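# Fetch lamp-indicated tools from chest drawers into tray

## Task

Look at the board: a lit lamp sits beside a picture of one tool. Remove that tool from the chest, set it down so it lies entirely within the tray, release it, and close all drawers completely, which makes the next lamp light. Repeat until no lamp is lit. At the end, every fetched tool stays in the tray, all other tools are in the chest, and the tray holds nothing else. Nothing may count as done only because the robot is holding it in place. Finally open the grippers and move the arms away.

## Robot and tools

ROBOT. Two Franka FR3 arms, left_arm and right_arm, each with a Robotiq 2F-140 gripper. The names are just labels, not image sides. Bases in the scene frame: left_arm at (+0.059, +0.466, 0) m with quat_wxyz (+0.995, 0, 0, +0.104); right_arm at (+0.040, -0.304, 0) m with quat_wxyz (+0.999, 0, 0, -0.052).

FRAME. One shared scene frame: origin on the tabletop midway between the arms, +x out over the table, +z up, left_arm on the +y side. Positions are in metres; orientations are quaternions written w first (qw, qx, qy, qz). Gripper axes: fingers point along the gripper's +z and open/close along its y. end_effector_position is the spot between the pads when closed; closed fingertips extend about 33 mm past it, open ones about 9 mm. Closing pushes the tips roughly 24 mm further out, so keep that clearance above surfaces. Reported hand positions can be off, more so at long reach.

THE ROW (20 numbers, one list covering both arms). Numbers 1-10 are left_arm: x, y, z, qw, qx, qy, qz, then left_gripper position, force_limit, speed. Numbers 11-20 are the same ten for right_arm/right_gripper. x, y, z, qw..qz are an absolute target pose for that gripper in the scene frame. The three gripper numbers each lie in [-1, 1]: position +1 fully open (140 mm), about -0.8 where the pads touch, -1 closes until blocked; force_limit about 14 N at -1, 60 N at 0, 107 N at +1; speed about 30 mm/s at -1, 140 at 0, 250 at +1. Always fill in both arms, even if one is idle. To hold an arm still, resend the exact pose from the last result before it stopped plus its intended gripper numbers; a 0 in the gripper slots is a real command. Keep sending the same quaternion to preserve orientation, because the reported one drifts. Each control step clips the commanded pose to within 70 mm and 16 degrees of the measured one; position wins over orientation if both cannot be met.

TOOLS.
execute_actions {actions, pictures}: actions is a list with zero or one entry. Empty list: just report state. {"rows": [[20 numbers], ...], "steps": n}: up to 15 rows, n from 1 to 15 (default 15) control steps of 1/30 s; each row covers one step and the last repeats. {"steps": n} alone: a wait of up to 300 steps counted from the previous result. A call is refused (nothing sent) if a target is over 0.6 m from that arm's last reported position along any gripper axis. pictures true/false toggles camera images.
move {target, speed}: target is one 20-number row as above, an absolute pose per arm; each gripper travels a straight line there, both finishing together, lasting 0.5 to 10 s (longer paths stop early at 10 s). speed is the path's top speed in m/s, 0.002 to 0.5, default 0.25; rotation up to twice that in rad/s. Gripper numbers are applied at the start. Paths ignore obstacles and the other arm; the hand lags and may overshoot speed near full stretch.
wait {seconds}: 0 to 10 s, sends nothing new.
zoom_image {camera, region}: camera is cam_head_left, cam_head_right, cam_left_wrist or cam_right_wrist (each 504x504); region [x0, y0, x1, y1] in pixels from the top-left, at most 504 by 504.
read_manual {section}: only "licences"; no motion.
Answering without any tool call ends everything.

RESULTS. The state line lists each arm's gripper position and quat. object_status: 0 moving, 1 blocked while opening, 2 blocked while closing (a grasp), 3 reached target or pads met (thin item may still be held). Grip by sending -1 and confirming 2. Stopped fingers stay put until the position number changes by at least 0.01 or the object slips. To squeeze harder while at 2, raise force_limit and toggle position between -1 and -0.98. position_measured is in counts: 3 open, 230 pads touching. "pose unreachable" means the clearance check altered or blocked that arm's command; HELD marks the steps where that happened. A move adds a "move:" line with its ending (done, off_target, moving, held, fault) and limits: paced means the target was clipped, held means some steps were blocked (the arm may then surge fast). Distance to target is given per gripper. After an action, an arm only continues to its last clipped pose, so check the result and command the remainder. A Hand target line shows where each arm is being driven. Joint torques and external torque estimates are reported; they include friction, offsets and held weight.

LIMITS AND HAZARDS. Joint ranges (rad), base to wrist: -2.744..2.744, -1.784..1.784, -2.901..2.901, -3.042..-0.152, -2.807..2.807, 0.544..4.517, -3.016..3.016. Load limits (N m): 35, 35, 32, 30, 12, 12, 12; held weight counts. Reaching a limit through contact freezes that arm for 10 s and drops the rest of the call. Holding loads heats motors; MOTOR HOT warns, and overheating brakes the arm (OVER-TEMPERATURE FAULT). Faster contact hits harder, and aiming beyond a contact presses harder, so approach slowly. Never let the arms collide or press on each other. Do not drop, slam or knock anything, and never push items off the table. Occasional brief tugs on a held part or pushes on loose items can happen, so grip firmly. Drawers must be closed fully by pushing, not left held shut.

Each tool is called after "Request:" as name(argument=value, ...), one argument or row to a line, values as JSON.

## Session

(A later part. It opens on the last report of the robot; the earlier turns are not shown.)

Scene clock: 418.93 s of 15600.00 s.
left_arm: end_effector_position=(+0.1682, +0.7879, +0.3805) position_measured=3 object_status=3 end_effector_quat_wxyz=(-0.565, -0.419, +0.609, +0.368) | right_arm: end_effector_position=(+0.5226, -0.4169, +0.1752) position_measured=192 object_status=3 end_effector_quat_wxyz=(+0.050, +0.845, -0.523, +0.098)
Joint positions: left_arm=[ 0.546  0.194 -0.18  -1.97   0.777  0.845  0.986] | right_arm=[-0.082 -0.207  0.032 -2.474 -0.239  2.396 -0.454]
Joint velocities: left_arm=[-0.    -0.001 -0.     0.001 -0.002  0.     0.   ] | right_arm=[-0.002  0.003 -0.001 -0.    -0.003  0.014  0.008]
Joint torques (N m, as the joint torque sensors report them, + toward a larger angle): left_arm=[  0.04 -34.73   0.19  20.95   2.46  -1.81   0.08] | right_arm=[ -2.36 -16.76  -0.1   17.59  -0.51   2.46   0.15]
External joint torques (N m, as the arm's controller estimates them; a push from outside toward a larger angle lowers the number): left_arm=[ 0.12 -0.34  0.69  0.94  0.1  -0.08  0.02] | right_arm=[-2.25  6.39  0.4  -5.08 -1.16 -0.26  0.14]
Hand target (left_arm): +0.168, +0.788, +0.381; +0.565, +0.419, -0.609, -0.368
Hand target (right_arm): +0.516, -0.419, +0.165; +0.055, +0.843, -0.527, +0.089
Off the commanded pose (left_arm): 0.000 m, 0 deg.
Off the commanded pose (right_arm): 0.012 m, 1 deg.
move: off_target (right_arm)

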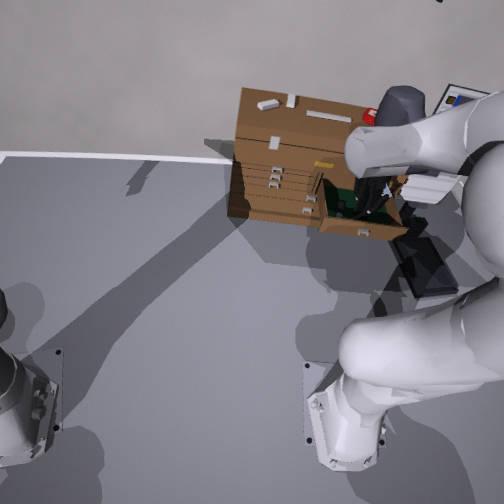

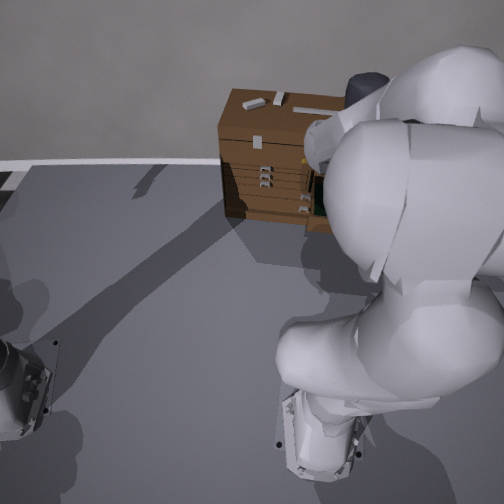

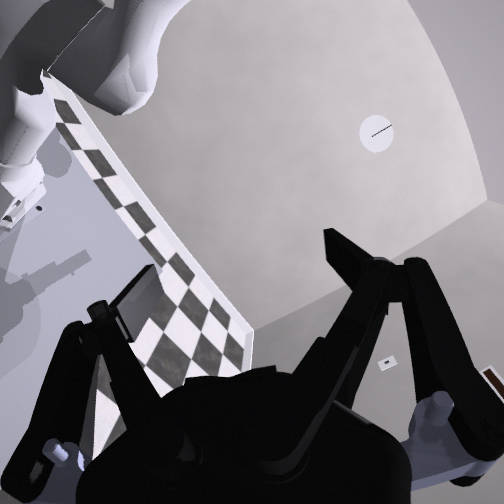

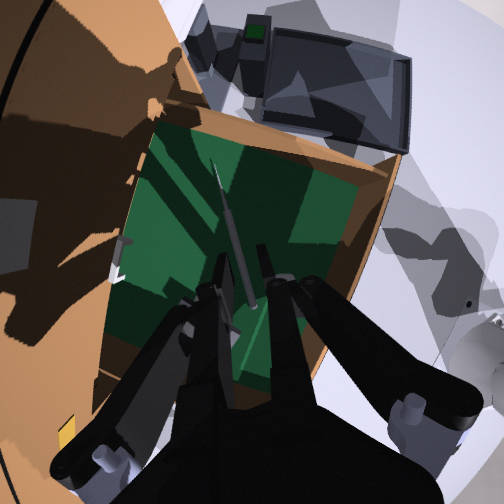

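Request:
move(
  target=[0.1682,0.7879,0.3805,-0.565,-0.419,0.609,0.368,1,0,0,0.522,-0.417,0.1765,0.055,0.843,-0.527,0.089,-0.5,0,0],
  speed=0.02,
)

Request:
execute_actions(
  actions=[
    {"rows":[[0.1682,0.7879,0.3805,-0.565,-0.419,0.609,0.368,1,0,0,0.522,-0.417,0.1765,0.055,0.843,-0.527,0.089,-1,-0.2,-0.6]],"steps":15},
  ],
  pictures=false,
)

Request:
move(
  target=[0.1682,0.7879,0.3805,-0.565,-0.419,0.609,0.368,1,0,0,0.50,-0.41,0.24,0.055,0.843,-0.527,0.089,-1,-0.2,-0.6],
  speed=0.08,
)

Scene clock: 432.03 s of 15600.00 s.
left_arm: end_effector_position=(+0.1682, +0.7879, +0.3805) position_measured=3 object_status=3 end_effector_quat_wxyz=(-0.565, -0.419, +0.609, +0.368) | right_arm: end_effector_position=(+0.5234, -0.4187, +0.1777) position_measured=192 object_status=3 end_effector_quat_wxyz=(+0.054, +0.844, -0.525, +0.092)
Joint positions: left_arm=[ 0.546  0.194 -0.18  -1.97   0.777  0.845  0.986] | right_arm=[-0.083 -0.198  0.032 -2.453 -0.239  2.37  -0.451]
Joint velocities: left_arm=[ 0.001  0.001  0.    -0.     0.001  0.     0.   ] | right_arm=[ 0.     0.002 -0.     0.002 -0.    -0.016 -0.001]
Joint torques (N m, as the joint torque sensors report them, + toward a larger angle): left_arm=[ -0.14 -35.35   0.32  20.82   2.47  -1.8    0.1 ] | right_arm=[  0.19 -22.39   1.22  23.44   1.36   2.07   0.05]
External joint torques (N m, as the arm's controller estimates them; a push from outside toward a larger angle lowers the number): left_arm=[-0.15 -1.15  0.74  0.88  0.11 -0.06  0.04] | right_arm=[ 0.14  1.17  1.53  0.72  0.73 -0.62  0.05]
Hand target (left_arm): +0.168, +0.788, +0.381; +0.565, +0.419, -0.609, -0.368
Hand target (right_arm): +0.522, -0.417, +0.177; +0.055, +0.843, -0.527, +0.089
Off the commanded pose (left_arm): 0.000 m, 0 deg.
Off the commanded pose (right_arm): 0.002 m, 0 deg.
After step 90, 9.30 s passed at rest.
move: done

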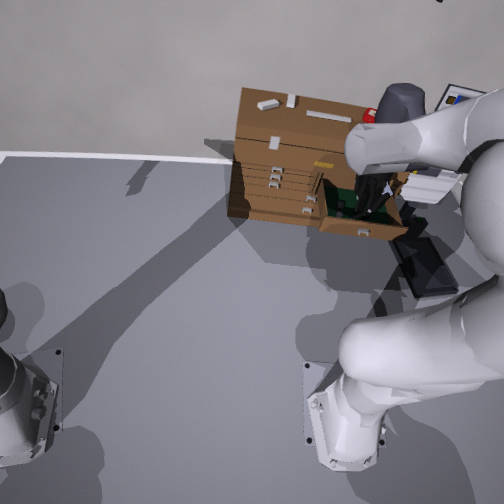

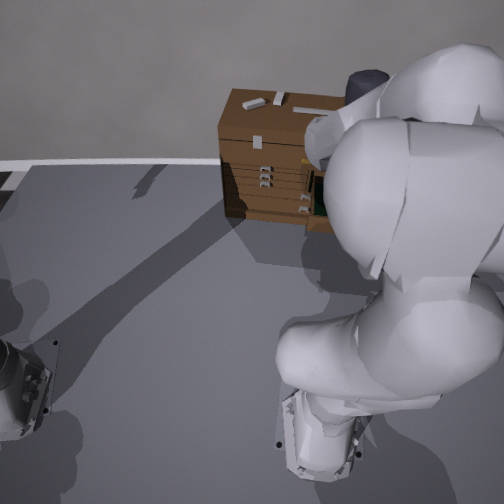

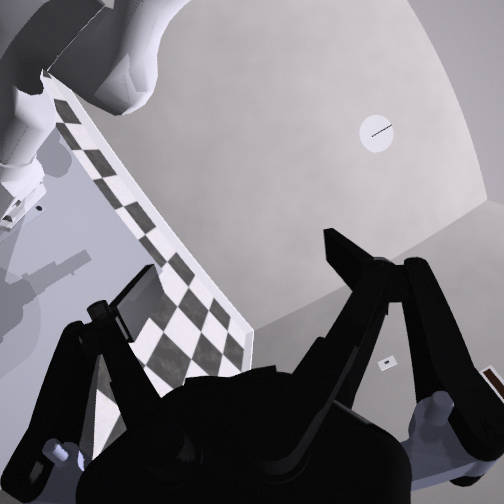

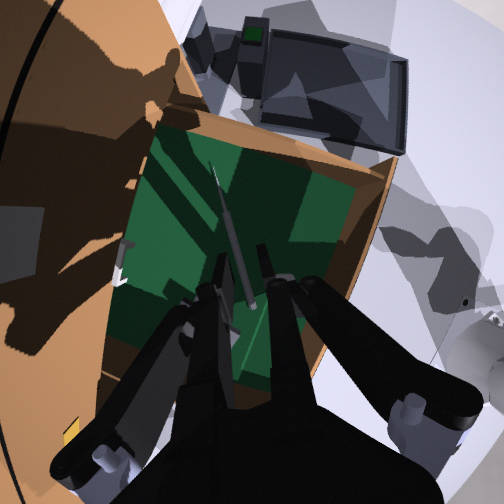

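Scene clock: 432.53 s of 15600.00 s.
left_arm: end_effector_position=(+0.1682, +0.7879, +0.3805) position_measured=3 object_status=3 end_effector_quat_wxyz=(-0.565, -0.419, +0.609, +0.368) | right_arm: end_effector_position=(+0.5228, -0.4186, +0.1775) position_measured=228 object_status=0 end_effector_quat_wxyz=(+0.055, +0.844, -0.525, +0.092)
Joint positions: left_arm=[ 0.546  0.194 -0.18  -1.97   0.777  0.845  0.986] | right_arm=[-0.083 -0.198  0.032 -2.453 -0.239  2.368 -0.451]
Joint velocities: left_arm=[-0.     0.001  0.     0.001  0.001 -0.     0.   ] | right_arm=[-0.001 -0.    -0.002 -0.001  0.001 -0.001  0.   ]
Joint torques (N m, as the joint torque sensors report them, + toward a larger angle): left_arm=[  0.11 -34.83   0.42  20.79   2.51  -1.8    0.04] | right_arm=[  0.49 -21.91   1.25  23.65   1.27   1.94   0.09]
External joint torques (N m, as the arm's controller estimates them; a push from outside toward a larger angle lowers the number): left_arm=[ 0.23 -0.56  0.95  0.8   0.14 -0.07 -0.02] | right_arm=[ 0.64  1.63  1.77  0.94  0.63 -0.74  0.09]
Hand target (left_arm): +0.168, +0.788, +0.381; +0.565, +0.419, -0.609, -0.368
Hand target (right_arm): +0.522, -0.417, +0.177; +0.055, +0.843, -0.527, +0.089
Off the commanded pose (left_arm): 0.000 m, 0 deg.
Off the commanded pose (right_arm): 0.002 m, 0 deg.
Steps of this call (steps 1 to 15: all 15 steps of this action). Readings (end_effector_position | what the end effector reports):
1: left_arm (+0.1682, +0.7879, +0.3805) | right_arm (+0.5233, -0.4187, +0.1777) | left_arm position_measured=3 object_status=3 | right_arm position_measured=192 object_status=0
2: left_arm (+0.1682, +0.7879, +0.3805) | right_arm (+0.5232, -0.4187, +0.1776) | left_arm position_measured=3 object_status=3 | right_arm position_measured=195 object_status=0
4: left_arm (+0.1682, +0.7879, +0.3805) | right_arm (+0.5230, -0.4186, +0.1775) | left_arm position_measured=3 object_status=3 | right_arm position_measured=203 object_status=0
8: left_arm (+0.1682, +0.7879, +0.3805) | right_arm (+0.5228, -0.4186, +0.1774) | left_arm position_measured=3 object_status=3 | right_arm position_measured=219 object_status=0
15: the state above

Scene clock: 434.17 s of 15600.00 s.
left_arm: end_effector_position=(+0.1682, +0.7879, +0.3805) position_measured=3 object_status=3 end_effector_quat_wxyz=(-0.565, -0.419, +0.609, +0.368) | right_arm: end_effector_position=(+0.5014, -0.4107, +0.2397) position_measured=228 object_status=2 end_effector_quat_wxyz=(+0.055, +0.841, -0.530, +0.091)
Joint positions: left_arm=[ 0.546  0.194 -0.18  -1.97   0.777  0.845  0.986] | right_arm=[-0.062 -0.344  0.031 -2.426 -0.204  2.195 -0.472]
Joint velocities: left_arm=[-0.001 -0.001 -0.001 -0.001  0.002 -0.001 -0.001] | right_arm=[ 0.002 -0.001 -0.002  0.001  0.001 -0.01  -0.005]
Joint torques (N m, as the joint torque sensors report them, + toward a larger angle): left_arm=[ -0.18 -35.02   0.14  20.44   2.48  -1.75   0.  ] | right_arm=[  0.4  -20.83  -0.78  24.59   1.26   2.13  -0.45]
External joint torques (N m, as the arm's controller estimates them; a push from outside toward a larger angle lowers the number): left_arm=[-0.16 -0.67  0.58  0.45  0.11 -0.01 -0.06] | right_arm=[ 0.39 -1.12 -0.23  0.53  0.66 -0.59 -0.46]
Hand target (left_arm): +0.168, +0.788, +0.381; +0.565, +0.419, -0.609, -0.368
Hand target (right_arm): +0.500, -0.410, +0.240; +0.055, +0.843, -0.528, +0.089
Off the commanded pose (left_arm): 0.000 m, 0 deg.
Off the commanded pose (right_arm): 0.002 m, 1 deg.
move: done

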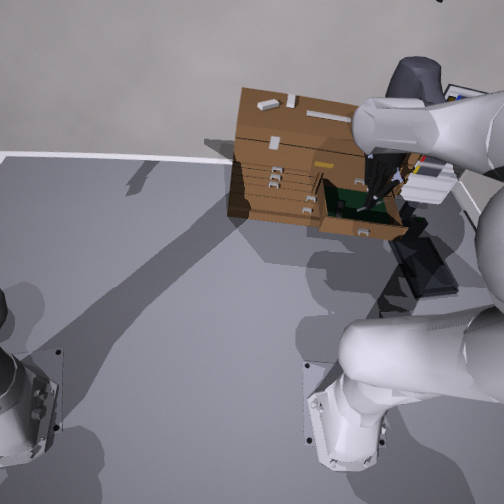

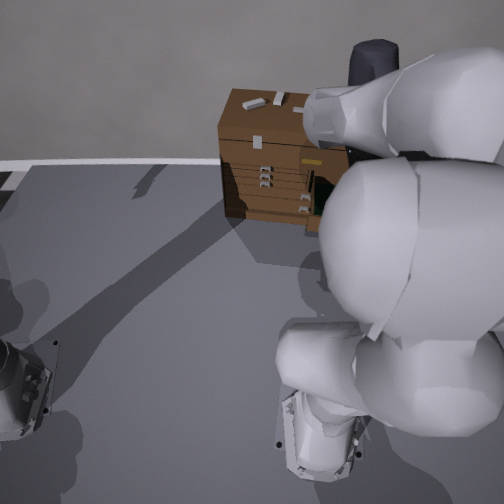

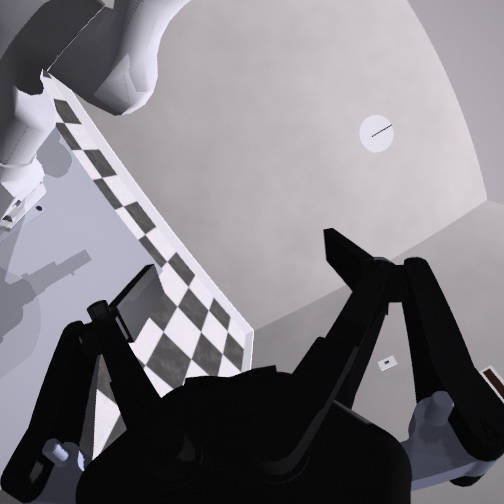

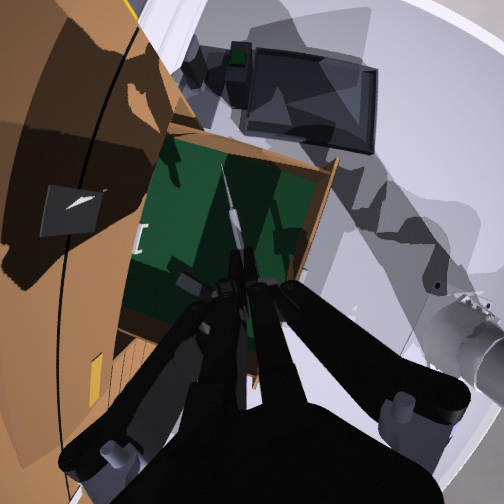

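Request:
move(
  target=[0.1682,0.7879,0.3805,-0.565,-0.419,0.609,0.368,1,0,0,0.42,-0.59,0.24,0.027,0.961,-0.257,0.101,-1,-0.2,-0.6],
  speed=0.18,
)

Request:
move(
  target=[0.1682,0.7879,0.3805,-0.565,-0.419,0.609,0.368,1,0,0,0.42,-0.61,0.15,0.006,0.993,-0.06,0.104,-1,-0.2,-0.6],
  speed=0.15,
)

Scene clock: 445.57 s of 15600.00 s.
left_arm: end_effector_position=(+0.1682, +0.7879, +0.3805) position_measured=3 object_status=3 end_effector_quat_wxyz=(-0.565, -0.419, +0.609, +0.368) | right_arm: end_effector_position=(+0.4169, -0.5853, +0.2373) position_measured=228 object_status=2 end_effector_quat_wxyz=(+0.023, +0.959, -0.264, +0.101)
Joint positions: left_arm=[ 0.546  0.194 -0.18  -1.97   0.777  0.845  0.986] | right_arm=[ 0.205 -0.553 -0.71  -2.505 -0.431  2.239 -1.361]
Joint velocities: left_arm=[ 0.     0.     0.    -0.001 -0.001  0.001 -0.002] | right_arm=[ 0.002 -0.001 -0.003  0.    -0.001 -0.004 -0.023]
Joint torques (N m, as the joint torque sensors report them, + toward a larger angle): left_arm=[  0.   -35.23   0.58  20.76   2.46  -1.84   0.06] | right_arm=[ 0.94 -9.98  9.5  24.04 -0.2   2.39 -0.64]
External joint torques (N m, as the arm's controller estimates them; a push from outside toward a larger angle lowers the number): left_arm=[-0.04 -1.03  0.96  0.82  0.09 -0.11  0.  ] | right_arm=[ 1.03 -1.65  0.8   1.32 -0.96 -0.58 -0.64]
Hand target (left_arm): +0.168, +0.788, +0.381; +0.565, +0.419, -0.609, -0.368
Hand target (right_arm): +0.416, -0.586, +0.238; +0.025, +0.961, -0.256, +0.100
Off the commanded pose (left_arm): 0.000 m, 0 deg.
Off the commanded pose (right_arm): 0.006 m, 1 deg.
After step 90, 5.77 s passed at rest.
move: off_target (right_arm)

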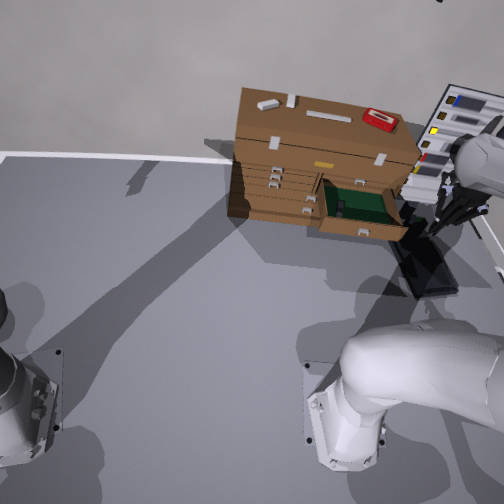

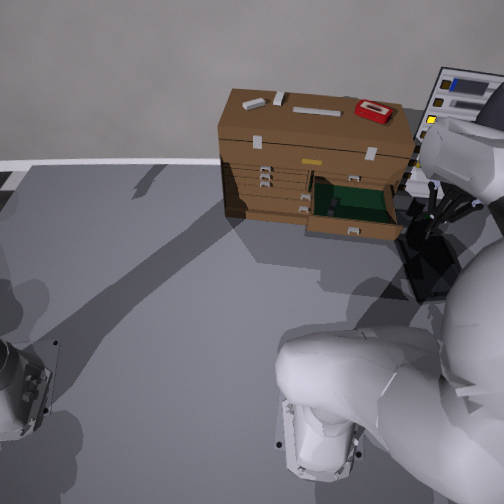

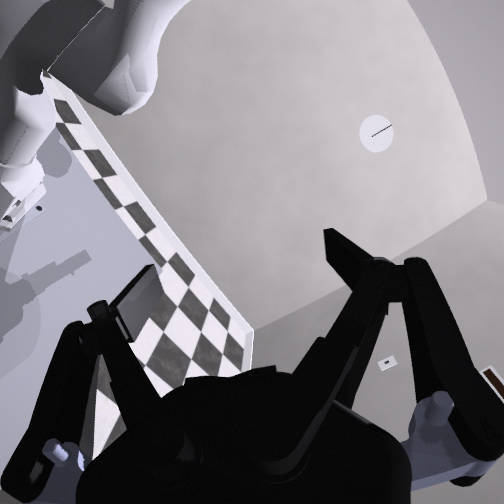

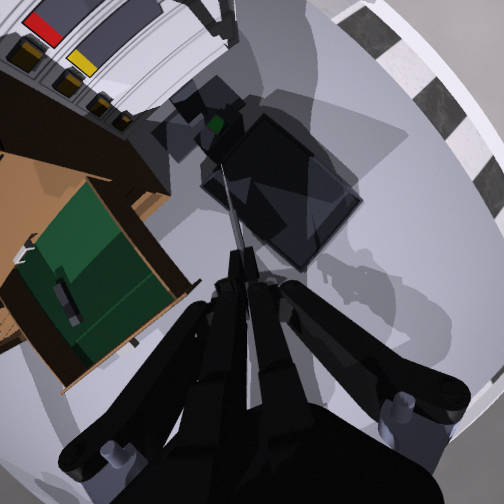

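Scene clock: 447.70 s of 15600.00 s.
left_arm: end_effector_position=(+0.1682, +0.7879, +0.3805) position_measured=3 object_status=3 end_effector_quat_wxyz=(-0.565, -0.419, +0.609, +0.368) | right_arm: end_effector_position=(+0.4187, -0.6080, +0.1488) position_measured=228 object_status=2 end_effector_quat_wxyz=(+0.004, +0.992, -0.067, +0.104)
Joint positions: left_arm=[ 0.546  0.194 -0.18  -1.97   0.777  0.845  0.986] | right_arm=[ 0.537 -0.517 -1.183 -2.537 -0.556  2.429 -1.771]
Joint velocities: left_arm=[ 0.001 -0.001 -0.001  0.     0.001 -0.    -0.001] | right_arm=[ 0.007 -0.006 -0.006  0.001 -0.012 -0.    -0.021]
Joint torques (N m, as the joint torque sensors report them, + toward a larger angle): left_arm=[  0.26 -34.82   0.02  20.5    2.51  -1.82   0.12] | right_arm=[ 0.51 -2.82 12.17 20.65 -0.3   2.84 -0.51]
External joint torques (N m, as the arm's controller estimates them; a push from outside toward a larger angle lowers the number): left_arm=[ 0.11 -0.47  0.31  0.49  0.13 -0.07  0.06] | right_arm=[ 0.53 -1.91  0.33  1.28 -0.99 -0.1  -0.51]
Hand target (left_arm): +0.168, +0.788, +0.381; +0.565, +0.419, -0.609, -0.368
Hand target (right_arm): +0.419, -0.609, +0.150; +0.006, +0.993, -0.058, +0.104
Off the commanded pose (left_arm): 0.000 m, 0 deg.
Off the commanded pose (right_arm): 0.003 m, 1 deg.
move: done

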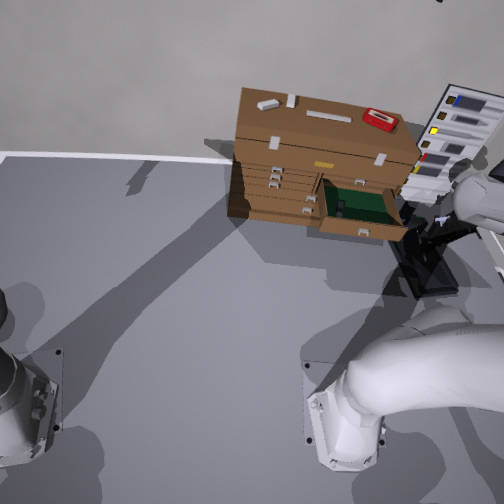

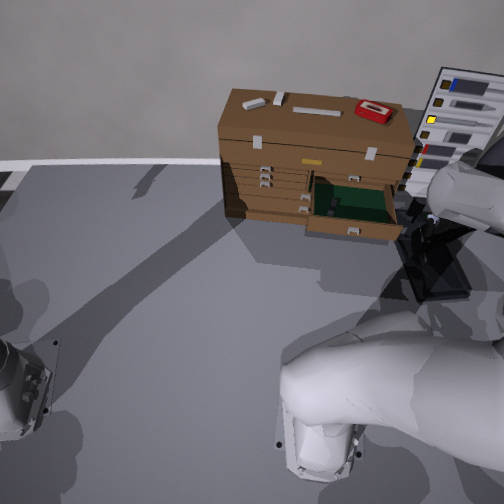

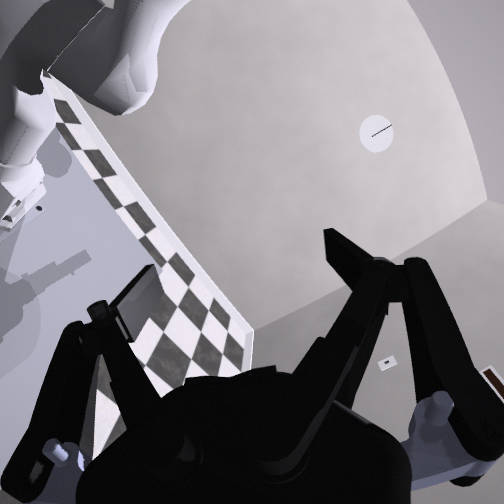

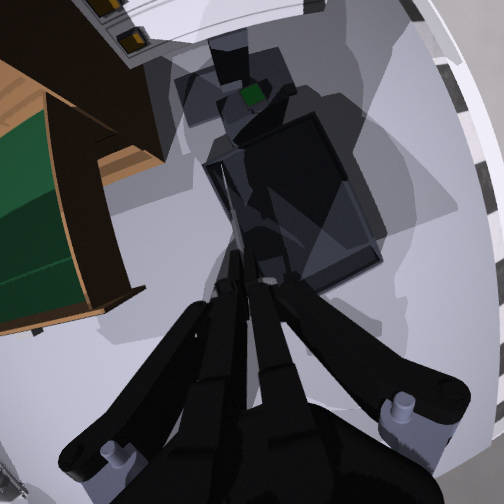

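Request:
move(
  target=[0.1682,0.7879,0.3805,-0.565,-0.419,0.609,0.368,1,0,0,0.412,-0.725,0.085,-0.005,0.994,0.043,0.104,-1,-0.2,-0.6],
  speed=0.12,
)

Scene clock: 468.27 s of 15600.00 s.
left_arm: end_effector_position=(+0.1682, +0.7879, +0.3805) position_measured=3 object_status=3 end_effector_quat_wxyz=(-0.565, -0.419, +0.609, +0.368) | right_arm: end_effector_position=(+0.4097, -0.7242, +0.0846) position_measured=228 object_status=2 end_effector_quat_wxyz=(-0.006, +0.994, +0.035, +0.105)
Joint positions: left_arm=[ 0.546  0.194 -0.18  -1.97   0.777  0.845  0.986] | right_arm=[ 0.996 -0.65  -1.801 -2.263 -0.703  2.419 -2.099]
Joint velocities: left_arm=[-0.002  0.001  0.001 -0.    -0.001  0.    -0.001] | right_arm=[ 0.001 -0.002 -0.002  0.001 -0.007 -0.012 -0.022]
Joint torques (N m, as the joint torque sensors report them, + toward a larger angle): left_arm=[ -0.32 -34.86   0.86  20.62   2.47  -1.82   0.03] | right_arm=[ 0.37 15.96 19.44 17.19 -0.36  2.19 -0.46]
External joint torques (N m, as the arm's controller estimates them; a push from outside toward a larger angle lowers the number): left_arm=[-0.18 -0.71  1.4   0.72  0.12 -0.09 -0.03] | right_arm=[ 0.29 -2.7   1.46  0.9  -1.03 -0.7  -0.46]
Hand target (left_arm): +0.168, +0.788, +0.381; +0.565, +0.419, -0.609, -0.368
Hand target (right_arm): +0.409, -0.724, +0.084; -0.005, +0.994, +0.044, +0.103
Off the commanded pose (left_arm): 0.000 m, 0 deg.
Off the commanded pose (right_arm): 0.002 m, 1 deg.
After step 90, 15.77 s passed at rest.
move: done

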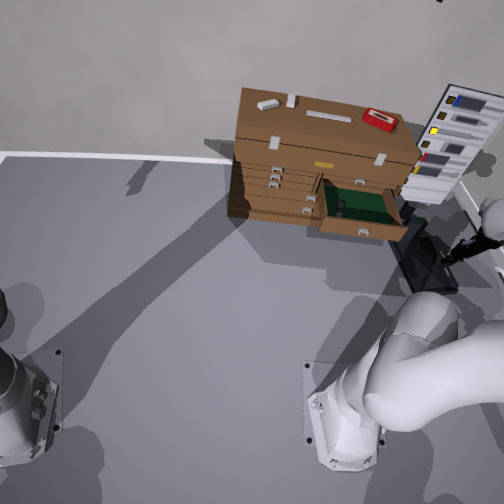

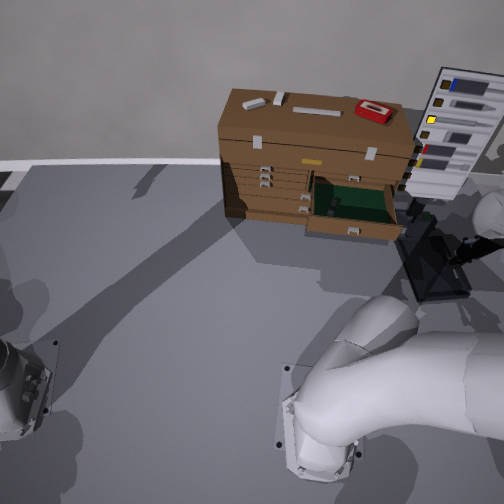

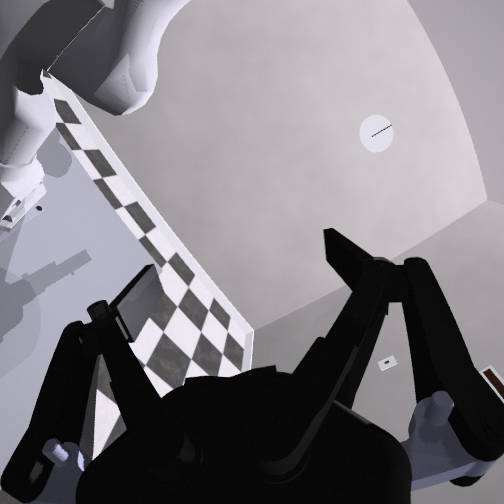

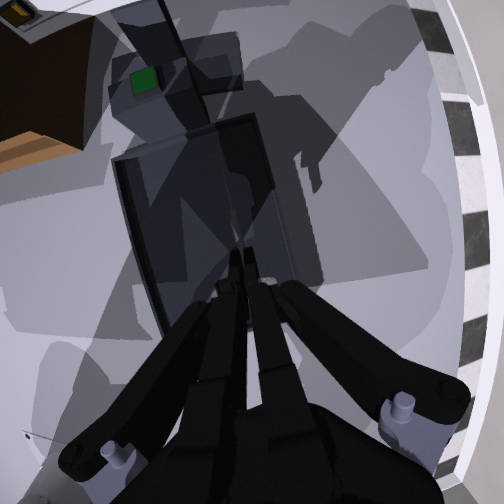

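Request:
move(
  target=[0.1682,0.7879,0.3805,-0.565,-0.419,0.609,0.368,1,0,0,0.422,-0.72,0.041,-0.005,0.994,0.043,0.104,-1,-0.2,-0.6],
  speed=0.05,
)

Request:
execute_actions(
  actions=[
    {"rows":[[0.1682,0.7879,0.3805,-0.565,-0.419,0.609,0.368,1,0,0,0.422,-0.72,0.041,-0.005,0.994,0.043,0.104,-0.55,0,-0.5]],"steps":12},
  ],
  pictures=false,
)

Request:
move(
  target=[0.1682,0.7879,0.3805,-0.565,-0.419,0.609,0.368,1,0,0,0.40,-0.70,0.13,-0.005,0.994,0.043,0.104,-0.55,0,-0.5],
  speed=0.12,
)

Request:
move(
  target=[0.1682,0.7879,0.3805,-0.565,-0.419,0.609,0.368,1,0,0,0.38,-0.55,0.25,0.027,0.961,-0.257,0.101,-0.15,0,0],
  speed=0.2,
)

Request:
move(
  target=[0.1682,0.7879,0.3805,-0.565,-0.419,0.609,0.368,1,0,0,0.40,-0.394,0.235,0.006,0.993,-0.06,0.104,-0.15,0,0],
  speed=0.2,
)

Scene clock: 487.93 s of 15600.00 s.
left_arm: end_effector_position=(+0.1682, +0.7879, +0.3805) position_measured=3 object_status=3 end_effector_quat_wxyz=(-0.565, -0.419, +0.609, +0.368) | right_arm: end_effector_position=(+0.4200, -0.7180, +0.0399) position_measured=228 object_status=2 end_effector_quat_wxyz=(-0.008, +0.994, +0.048, +0.102)
Joint positions: left_arm=[ 0.546  0.194 -0.18  -1.97   0.777  0.845  0.986] | right_arm=[ 1.151 -0.672 -1.968 -2.255 -0.76   2.501 -2.079]
Joint velocities: left_arm=[-0.001  0.001  0.     0.001  0.001  0.     0.001] | right_arm=[ 0.008  0.001 -0.008  0.    -0.001  0.018  0.006]
Joint torques (N m, as the joint torque sensors report them, + toward a larger angle): left_arm=[  0.02 -35.16   0.35  20.59   2.51  -1.85   0.04] | right_arm=[ 1.57 22.13 17.18 16.15  0.12  3.49  0.31]
External joint torques (N m, as the arm's controller estimates them; a push from outside toward a larger angle lowers the number): left_arm=[ 0.02 -0.88  0.77  0.61  0.14 -0.12 -0.02] | right_arm=[ 1.35 -0.65 -0.72  1.2  -0.47  0.6   0.31]
Hand target (left_arm): +0.168, +0.788, +0.381; +0.565, +0.419, -0.609, -0.368
Hand target (right_arm): +0.422, -0.720, +0.041; -0.005, +0.994, +0.043, +0.104
Off the commanded pose (left_arm): 0.000 m, 0 deg.
Off the commanded pose (right_arm): 0.003 m, 1 deg.
After step 90, 15.40 s passed at rest.
move: done

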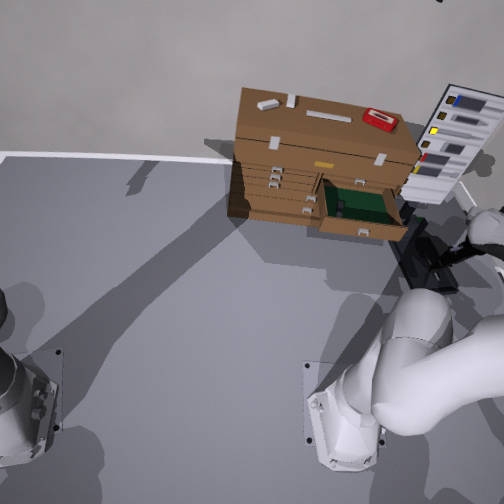

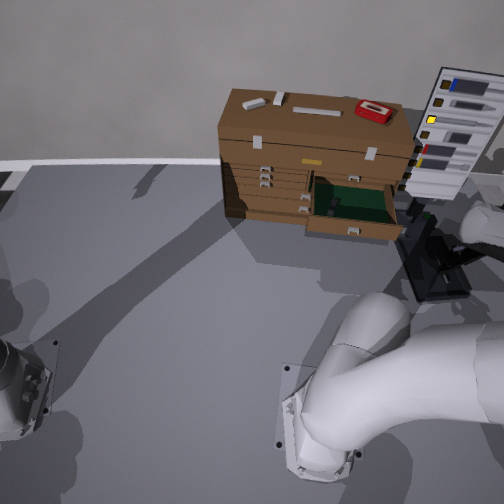

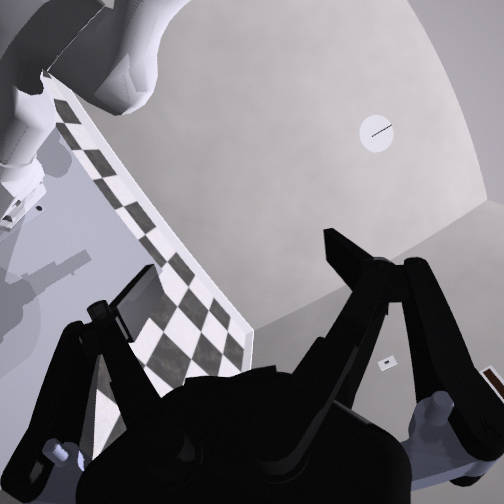

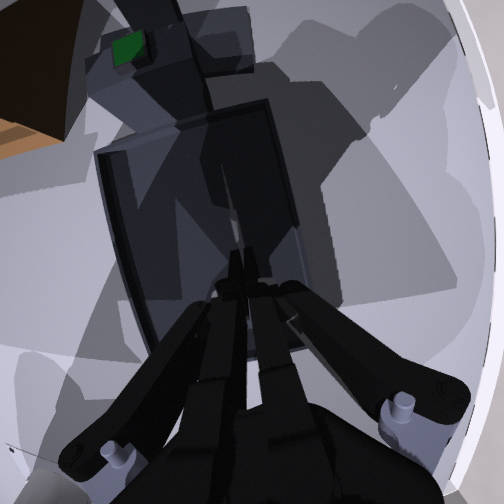

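Scene clock: 488.33 s of 15600.00 s.
left_arm: end_effector_position=(+0.1682, +0.7879, +0.3805) position_measured=3 object_status=3 end_effector_quat_wxyz=(-0.565, -0.419, +0.609, +0.368) | right_arm: end_effector_position=(+0.4208, -0.7186, +0.0401) position_measured=199 object_status=0 end_effector_quat_wxyz=(-0.007, +0.994, +0.047, +0.102)
Joint positions: left_arm=[ 0.546  0.194 -0.18  -1.97   0.777  0.845  0.986] | right_arm=[ 1.153 -0.671 -1.969 -2.254 -0.76   2.505 -2.077]
Joint velocities: left_arm=[ 0.001  0.001  0.    -0.    -0.001 -0.     0.001] | right_arm=[ 0.     0.001 -0.001 -0.001 -0.001  0.003  0.002]
Joint torques (N m, as the joint torque sensors report them, + toward a larger angle): left_arm=[ -0.5  -35.17   0.    20.62   2.51  -1.86   0.1 ] | right_arm=[ 0.41 21.7  18.31 15.77  0.41  3.41  0.17]
External joint torques (N m, as the arm's controller estimates them; a push from outside toward a larger angle lowers the number): left_arm=[-0.5  -0.97  0.42  0.69  0.15 -0.12  0.04] | right_arm=[ 0.41 -1.1   0.67  0.78 -0.18  0.54  0.16]
Hand target (left_arm): +0.168, +0.788, +0.381; +0.565, +0.419, -0.609, -0.368
Hand target (right_arm): +0.422, -0.720, +0.041; -0.005, +0.994, +0.043, +0.104
Off the commanded pose (left_arm): 0.000 m, 0 deg.
Off the commanded pose (right_arm): 0.002 m, 1 deg.
Steps of this call (steps 1 to 12: all 12 steps of this action). Readings (end_effector_position | what the end effector reports):
1: left_arm (+0.1682, +0.7879, +0.3805) | right_arm (+0.4201, -0.7181, +0.0399) | left_arm position_measured=3 object_status=3 | right_arm position_measured=228 object_status=0
2: left_arm (+0.1682, +0.7879, +0.3805) | right_arm (+0.4202, -0.7181, +0.0399) | left_arm position_measured=3 object_status=3 | right_arm position_measured=227 object_status=0
4: left_arm (+0.1682, +0.7879, +0.3805) | right_arm (+0.4204, -0.7182, +0.0399) | left_arm position_measured=3 object_status=3 | right_arm position_measured=215 object_status=0
8: left_arm (+0.1682, +0.7879, +0.3805) | right_arm (+0.4207, -0.7184, +0.0401) | left_arm position_measured=3 object_status=3 | right_arm position_measured=199 object_status=0
12: the state above

Scene clock: 489.93 s of 15600.00 s.
left_arm: end_effector_position=(+0.1682, +0.7879, +0.3805) position_measured=3 object_status=3 end_effector_quat_wxyz=(-0.565, -0.419, +0.609, +0.368) | right_arm: end_effector_position=(+0.4023, -0.7017, +0.1307) position_measured=199 object_status=3 end_effector_quat_wxyz=(-0.003, +0.994, +0.038, +0.106)
Joint positions: left_arm=[ 0.546  0.194 -0.18  -1.97   0.777  0.845  0.986] | right_arm=[ 0.798 -0.613 -1.568 -2.325 -0.638  2.352 -2.111]
Joint velocities: left_arm=[ 0.    -0.     0.    -0.    -0.001 -0.    -0.   ] | right_arm=[-0.002 -0.006  0.002  0.    -0.    -0.013 -0.   ]
Joint torques (N m, as the joint torque sensors report them, + toward a larger angle): left_arm=[ -0.51 -35.55   0.38  20.79   2.48  -1.8    0.02] | right_arm=[-0.57  8.95 18.24 16.95  0.69  2.19 -0.5 ]
External joint torques (N m, as the arm's controller estimates them; a push from outside toward a larger angle lowers the number): left_arm=[-0.55 -1.18  0.76  0.79  0.11 -0.05 -0.04] | right_arm=[-0.6  -2.64  1.34 -0.72 -0.04 -0.7  -0.5 ]
Hand target (left_arm): +0.168, +0.788, +0.381; +0.565, +0.419, -0.609, -0.368
Hand target (right_arm): +0.401, -0.700, +0.130; -0.005, +0.994, +0.042, +0.104
Off the commanded pose (left_arm): 0.000 m, 0 deg.
Off the commanded pose (right_arm): 0.003 m, 1 deg.
move: done

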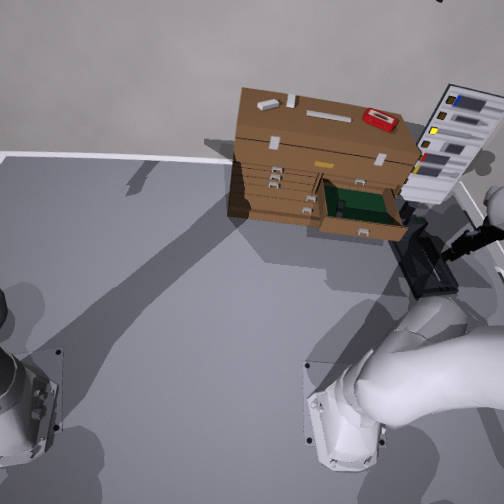

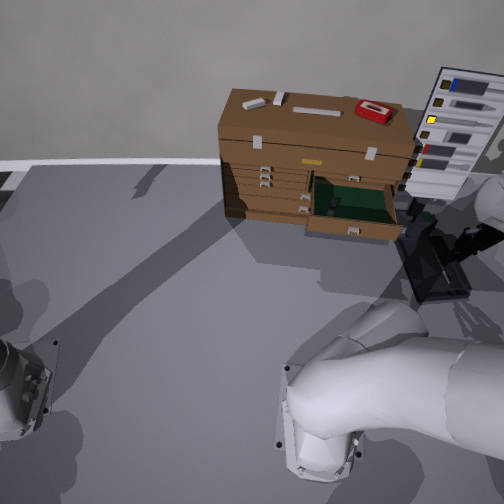

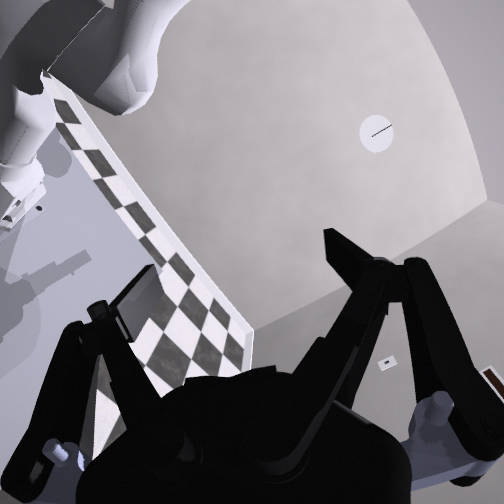

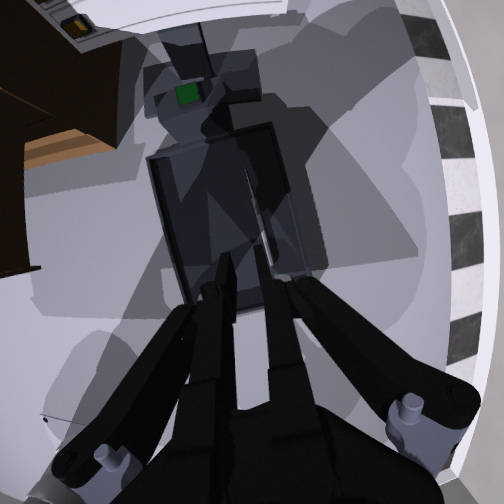

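Scene clock: 492.33 s of 15600.00 s.
left_arm: end_effector_position=(+0.1682, +0.7879, +0.3805) position_measured=3 object_status=3 end_effector_quat_wxyz=(-0.565, -0.419, +0.609, +0.368) | right_arm: end_effector_position=(+0.3844, -0.5526, +0.2527) position_measured=148 object_status=3 end_effector_quat_wxyz=(+0.029, +0.962, -0.251, +0.103)
Joint positions: left_arm=[ 0.546  0.194 -0.18  -1.97   0.777  0.845  0.986] | right_arm=[ 0.06  -0.697 -0.541 -2.609 -0.418  2.172 -1.367]
Joint velocities: left_arm=[ 0.    -0.001 -0.001  0.002  0.     0.001  0.   ] | right_arm=[-0.008  0.004  0.008 -0.001  0.008 -0.     0.023]
Joint torques (N m, as the joint torque sensors report them, + toward a larger angle): left_arm=[  0.31 -34.9    0.62  20.53   2.52  -1.85   0.06] | right_arm=[-1.58 -5.37  9.15 23.01  1.39  2.69  0.28]
External joint torques (N m, as the arm's controller estimates them; a push from outside toward a larger angle lowers the number): left_arm=[ 0.34 -0.58  1.06  0.5   0.15 -0.12  0.  ] | right_arm=[-1.58  0.93  1.47 -0.13  0.62 -0.28  0.28]
Hand target (left_arm): +0.168, +0.788, +0.381; +0.565, +0.419, -0.609, -0.368
Hand target (right_arm): +0.384, -0.551, +0.251; +0.027, +0.960, -0.259, +0.101
Off the commanded pose (left_arm): 0.000 m, 0 deg.
Off the commanded pose (right_arm): 0.006 m, 1 deg.
move: off_target (right_arm)

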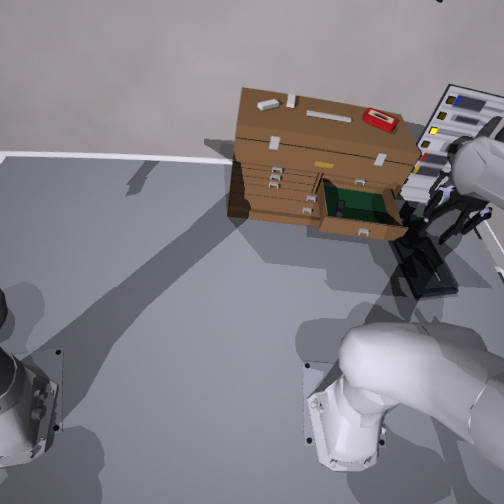

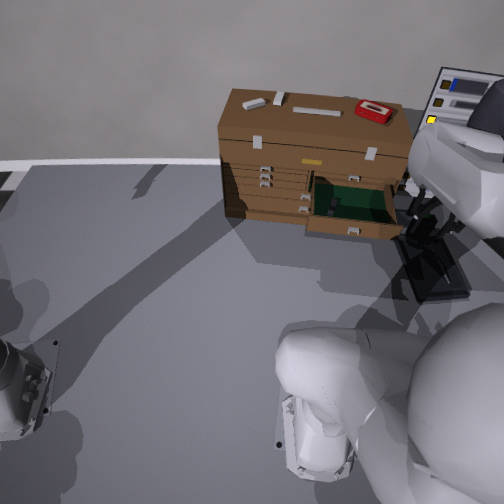

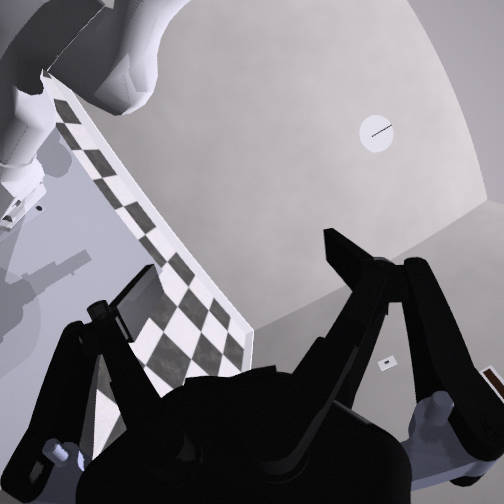

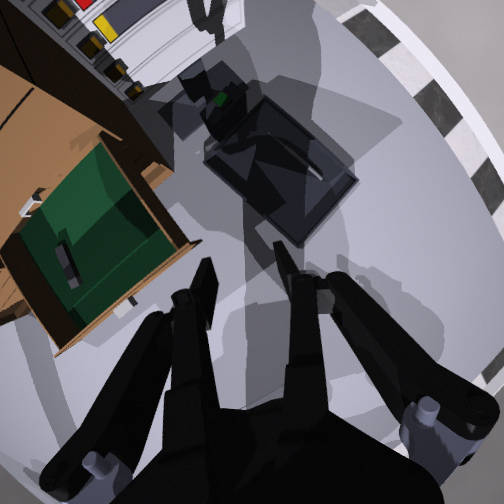

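Scene clock: 493.77 s of 15600.00 s.
left_arm: end_effector_position=(+0.1682, +0.7879, +0.3805) position_measured=3 object_status=3 end_effector_quat_wxyz=(-0.565, -0.419, +0.609, +0.368) | right_arm: end_effector_position=(+0.4042, -0.3964, +0.2354) position_measured=148 object_status=3 end_effector_quat_wxyz=(+0.010, +0.992, -0.063, +0.106)
Joint positions: left_arm=[ 0.546  0.194 -0.18  -1.97   0.777  0.845  0.986] | right_arm=[ 0.294 -0.836 -0.429 -2.765 -0.384  2.166 -1.399]
Joint velocities: left_arm=[-0.001  0.     0.001 -0.001  0.     0.    -0.001] | right_arm=[ 0.009 -0.003 -0.007 -0.001 -0.001 -0.     0.   ]
Joint torques (N m, as the joint torque sensors report them, + toward a larger angle): left_arm=[ -0.04 -35.17   0.6   20.99   2.51  -1.78   0.03] | right_arm=[ 0.64 -4.82  5.8  23.41  0.79  2.72 -0.51]
External joint torques (N m, as the arm's controller estimates them; a push from outside toward a larger angle lowers the number): left_arm=[-0.07 -0.97  0.99  1.04  0.14 -0.04 -0.03] | right_arm=[ 0.69 -1.49 -0.32 -0.01  0.01 -0.26 -0.52]
Hand target (left_arm): +0.168, +0.788, +0.381; +0.565, +0.419, -0.609, -0.368
Hand target (right_arm): +0.404, -0.396, +0.235; +0.009, +0.993, -0.059, +0.106
Off the commanded pose (left_arm): 0.000 m, 0 deg.
Off the commanded pose (right_arm): 0.005 m, 1 deg.
move: off_target (right_arm)

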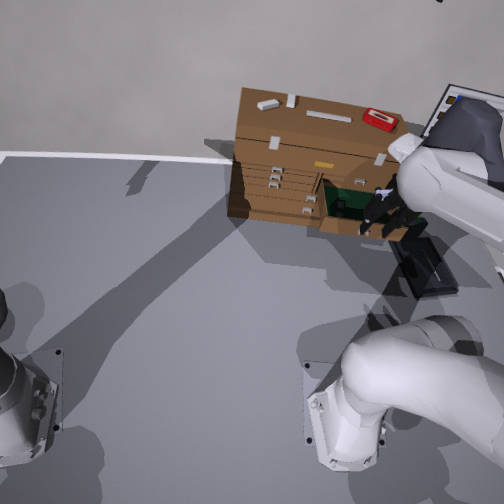

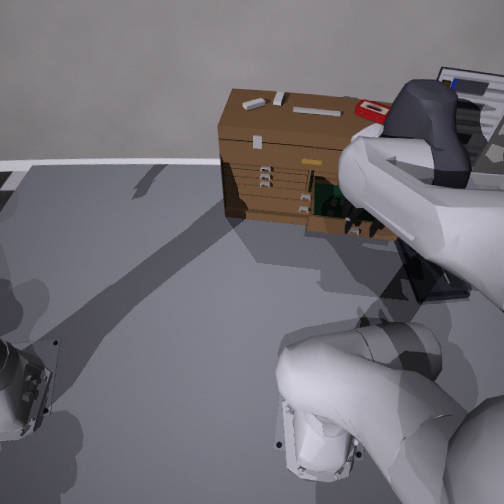

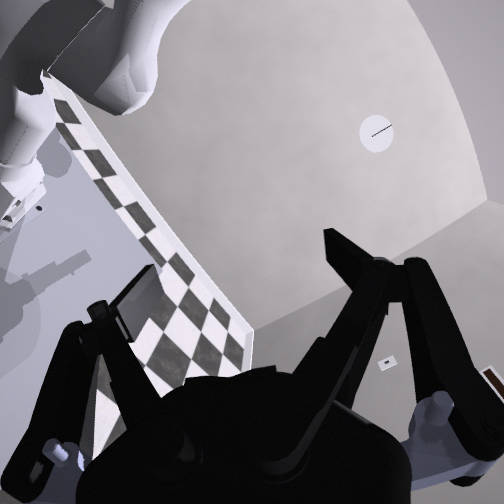

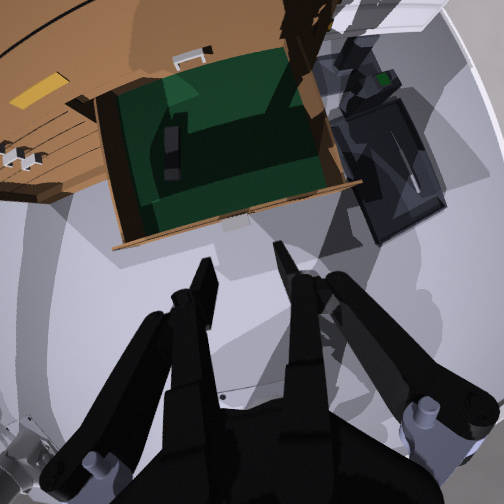

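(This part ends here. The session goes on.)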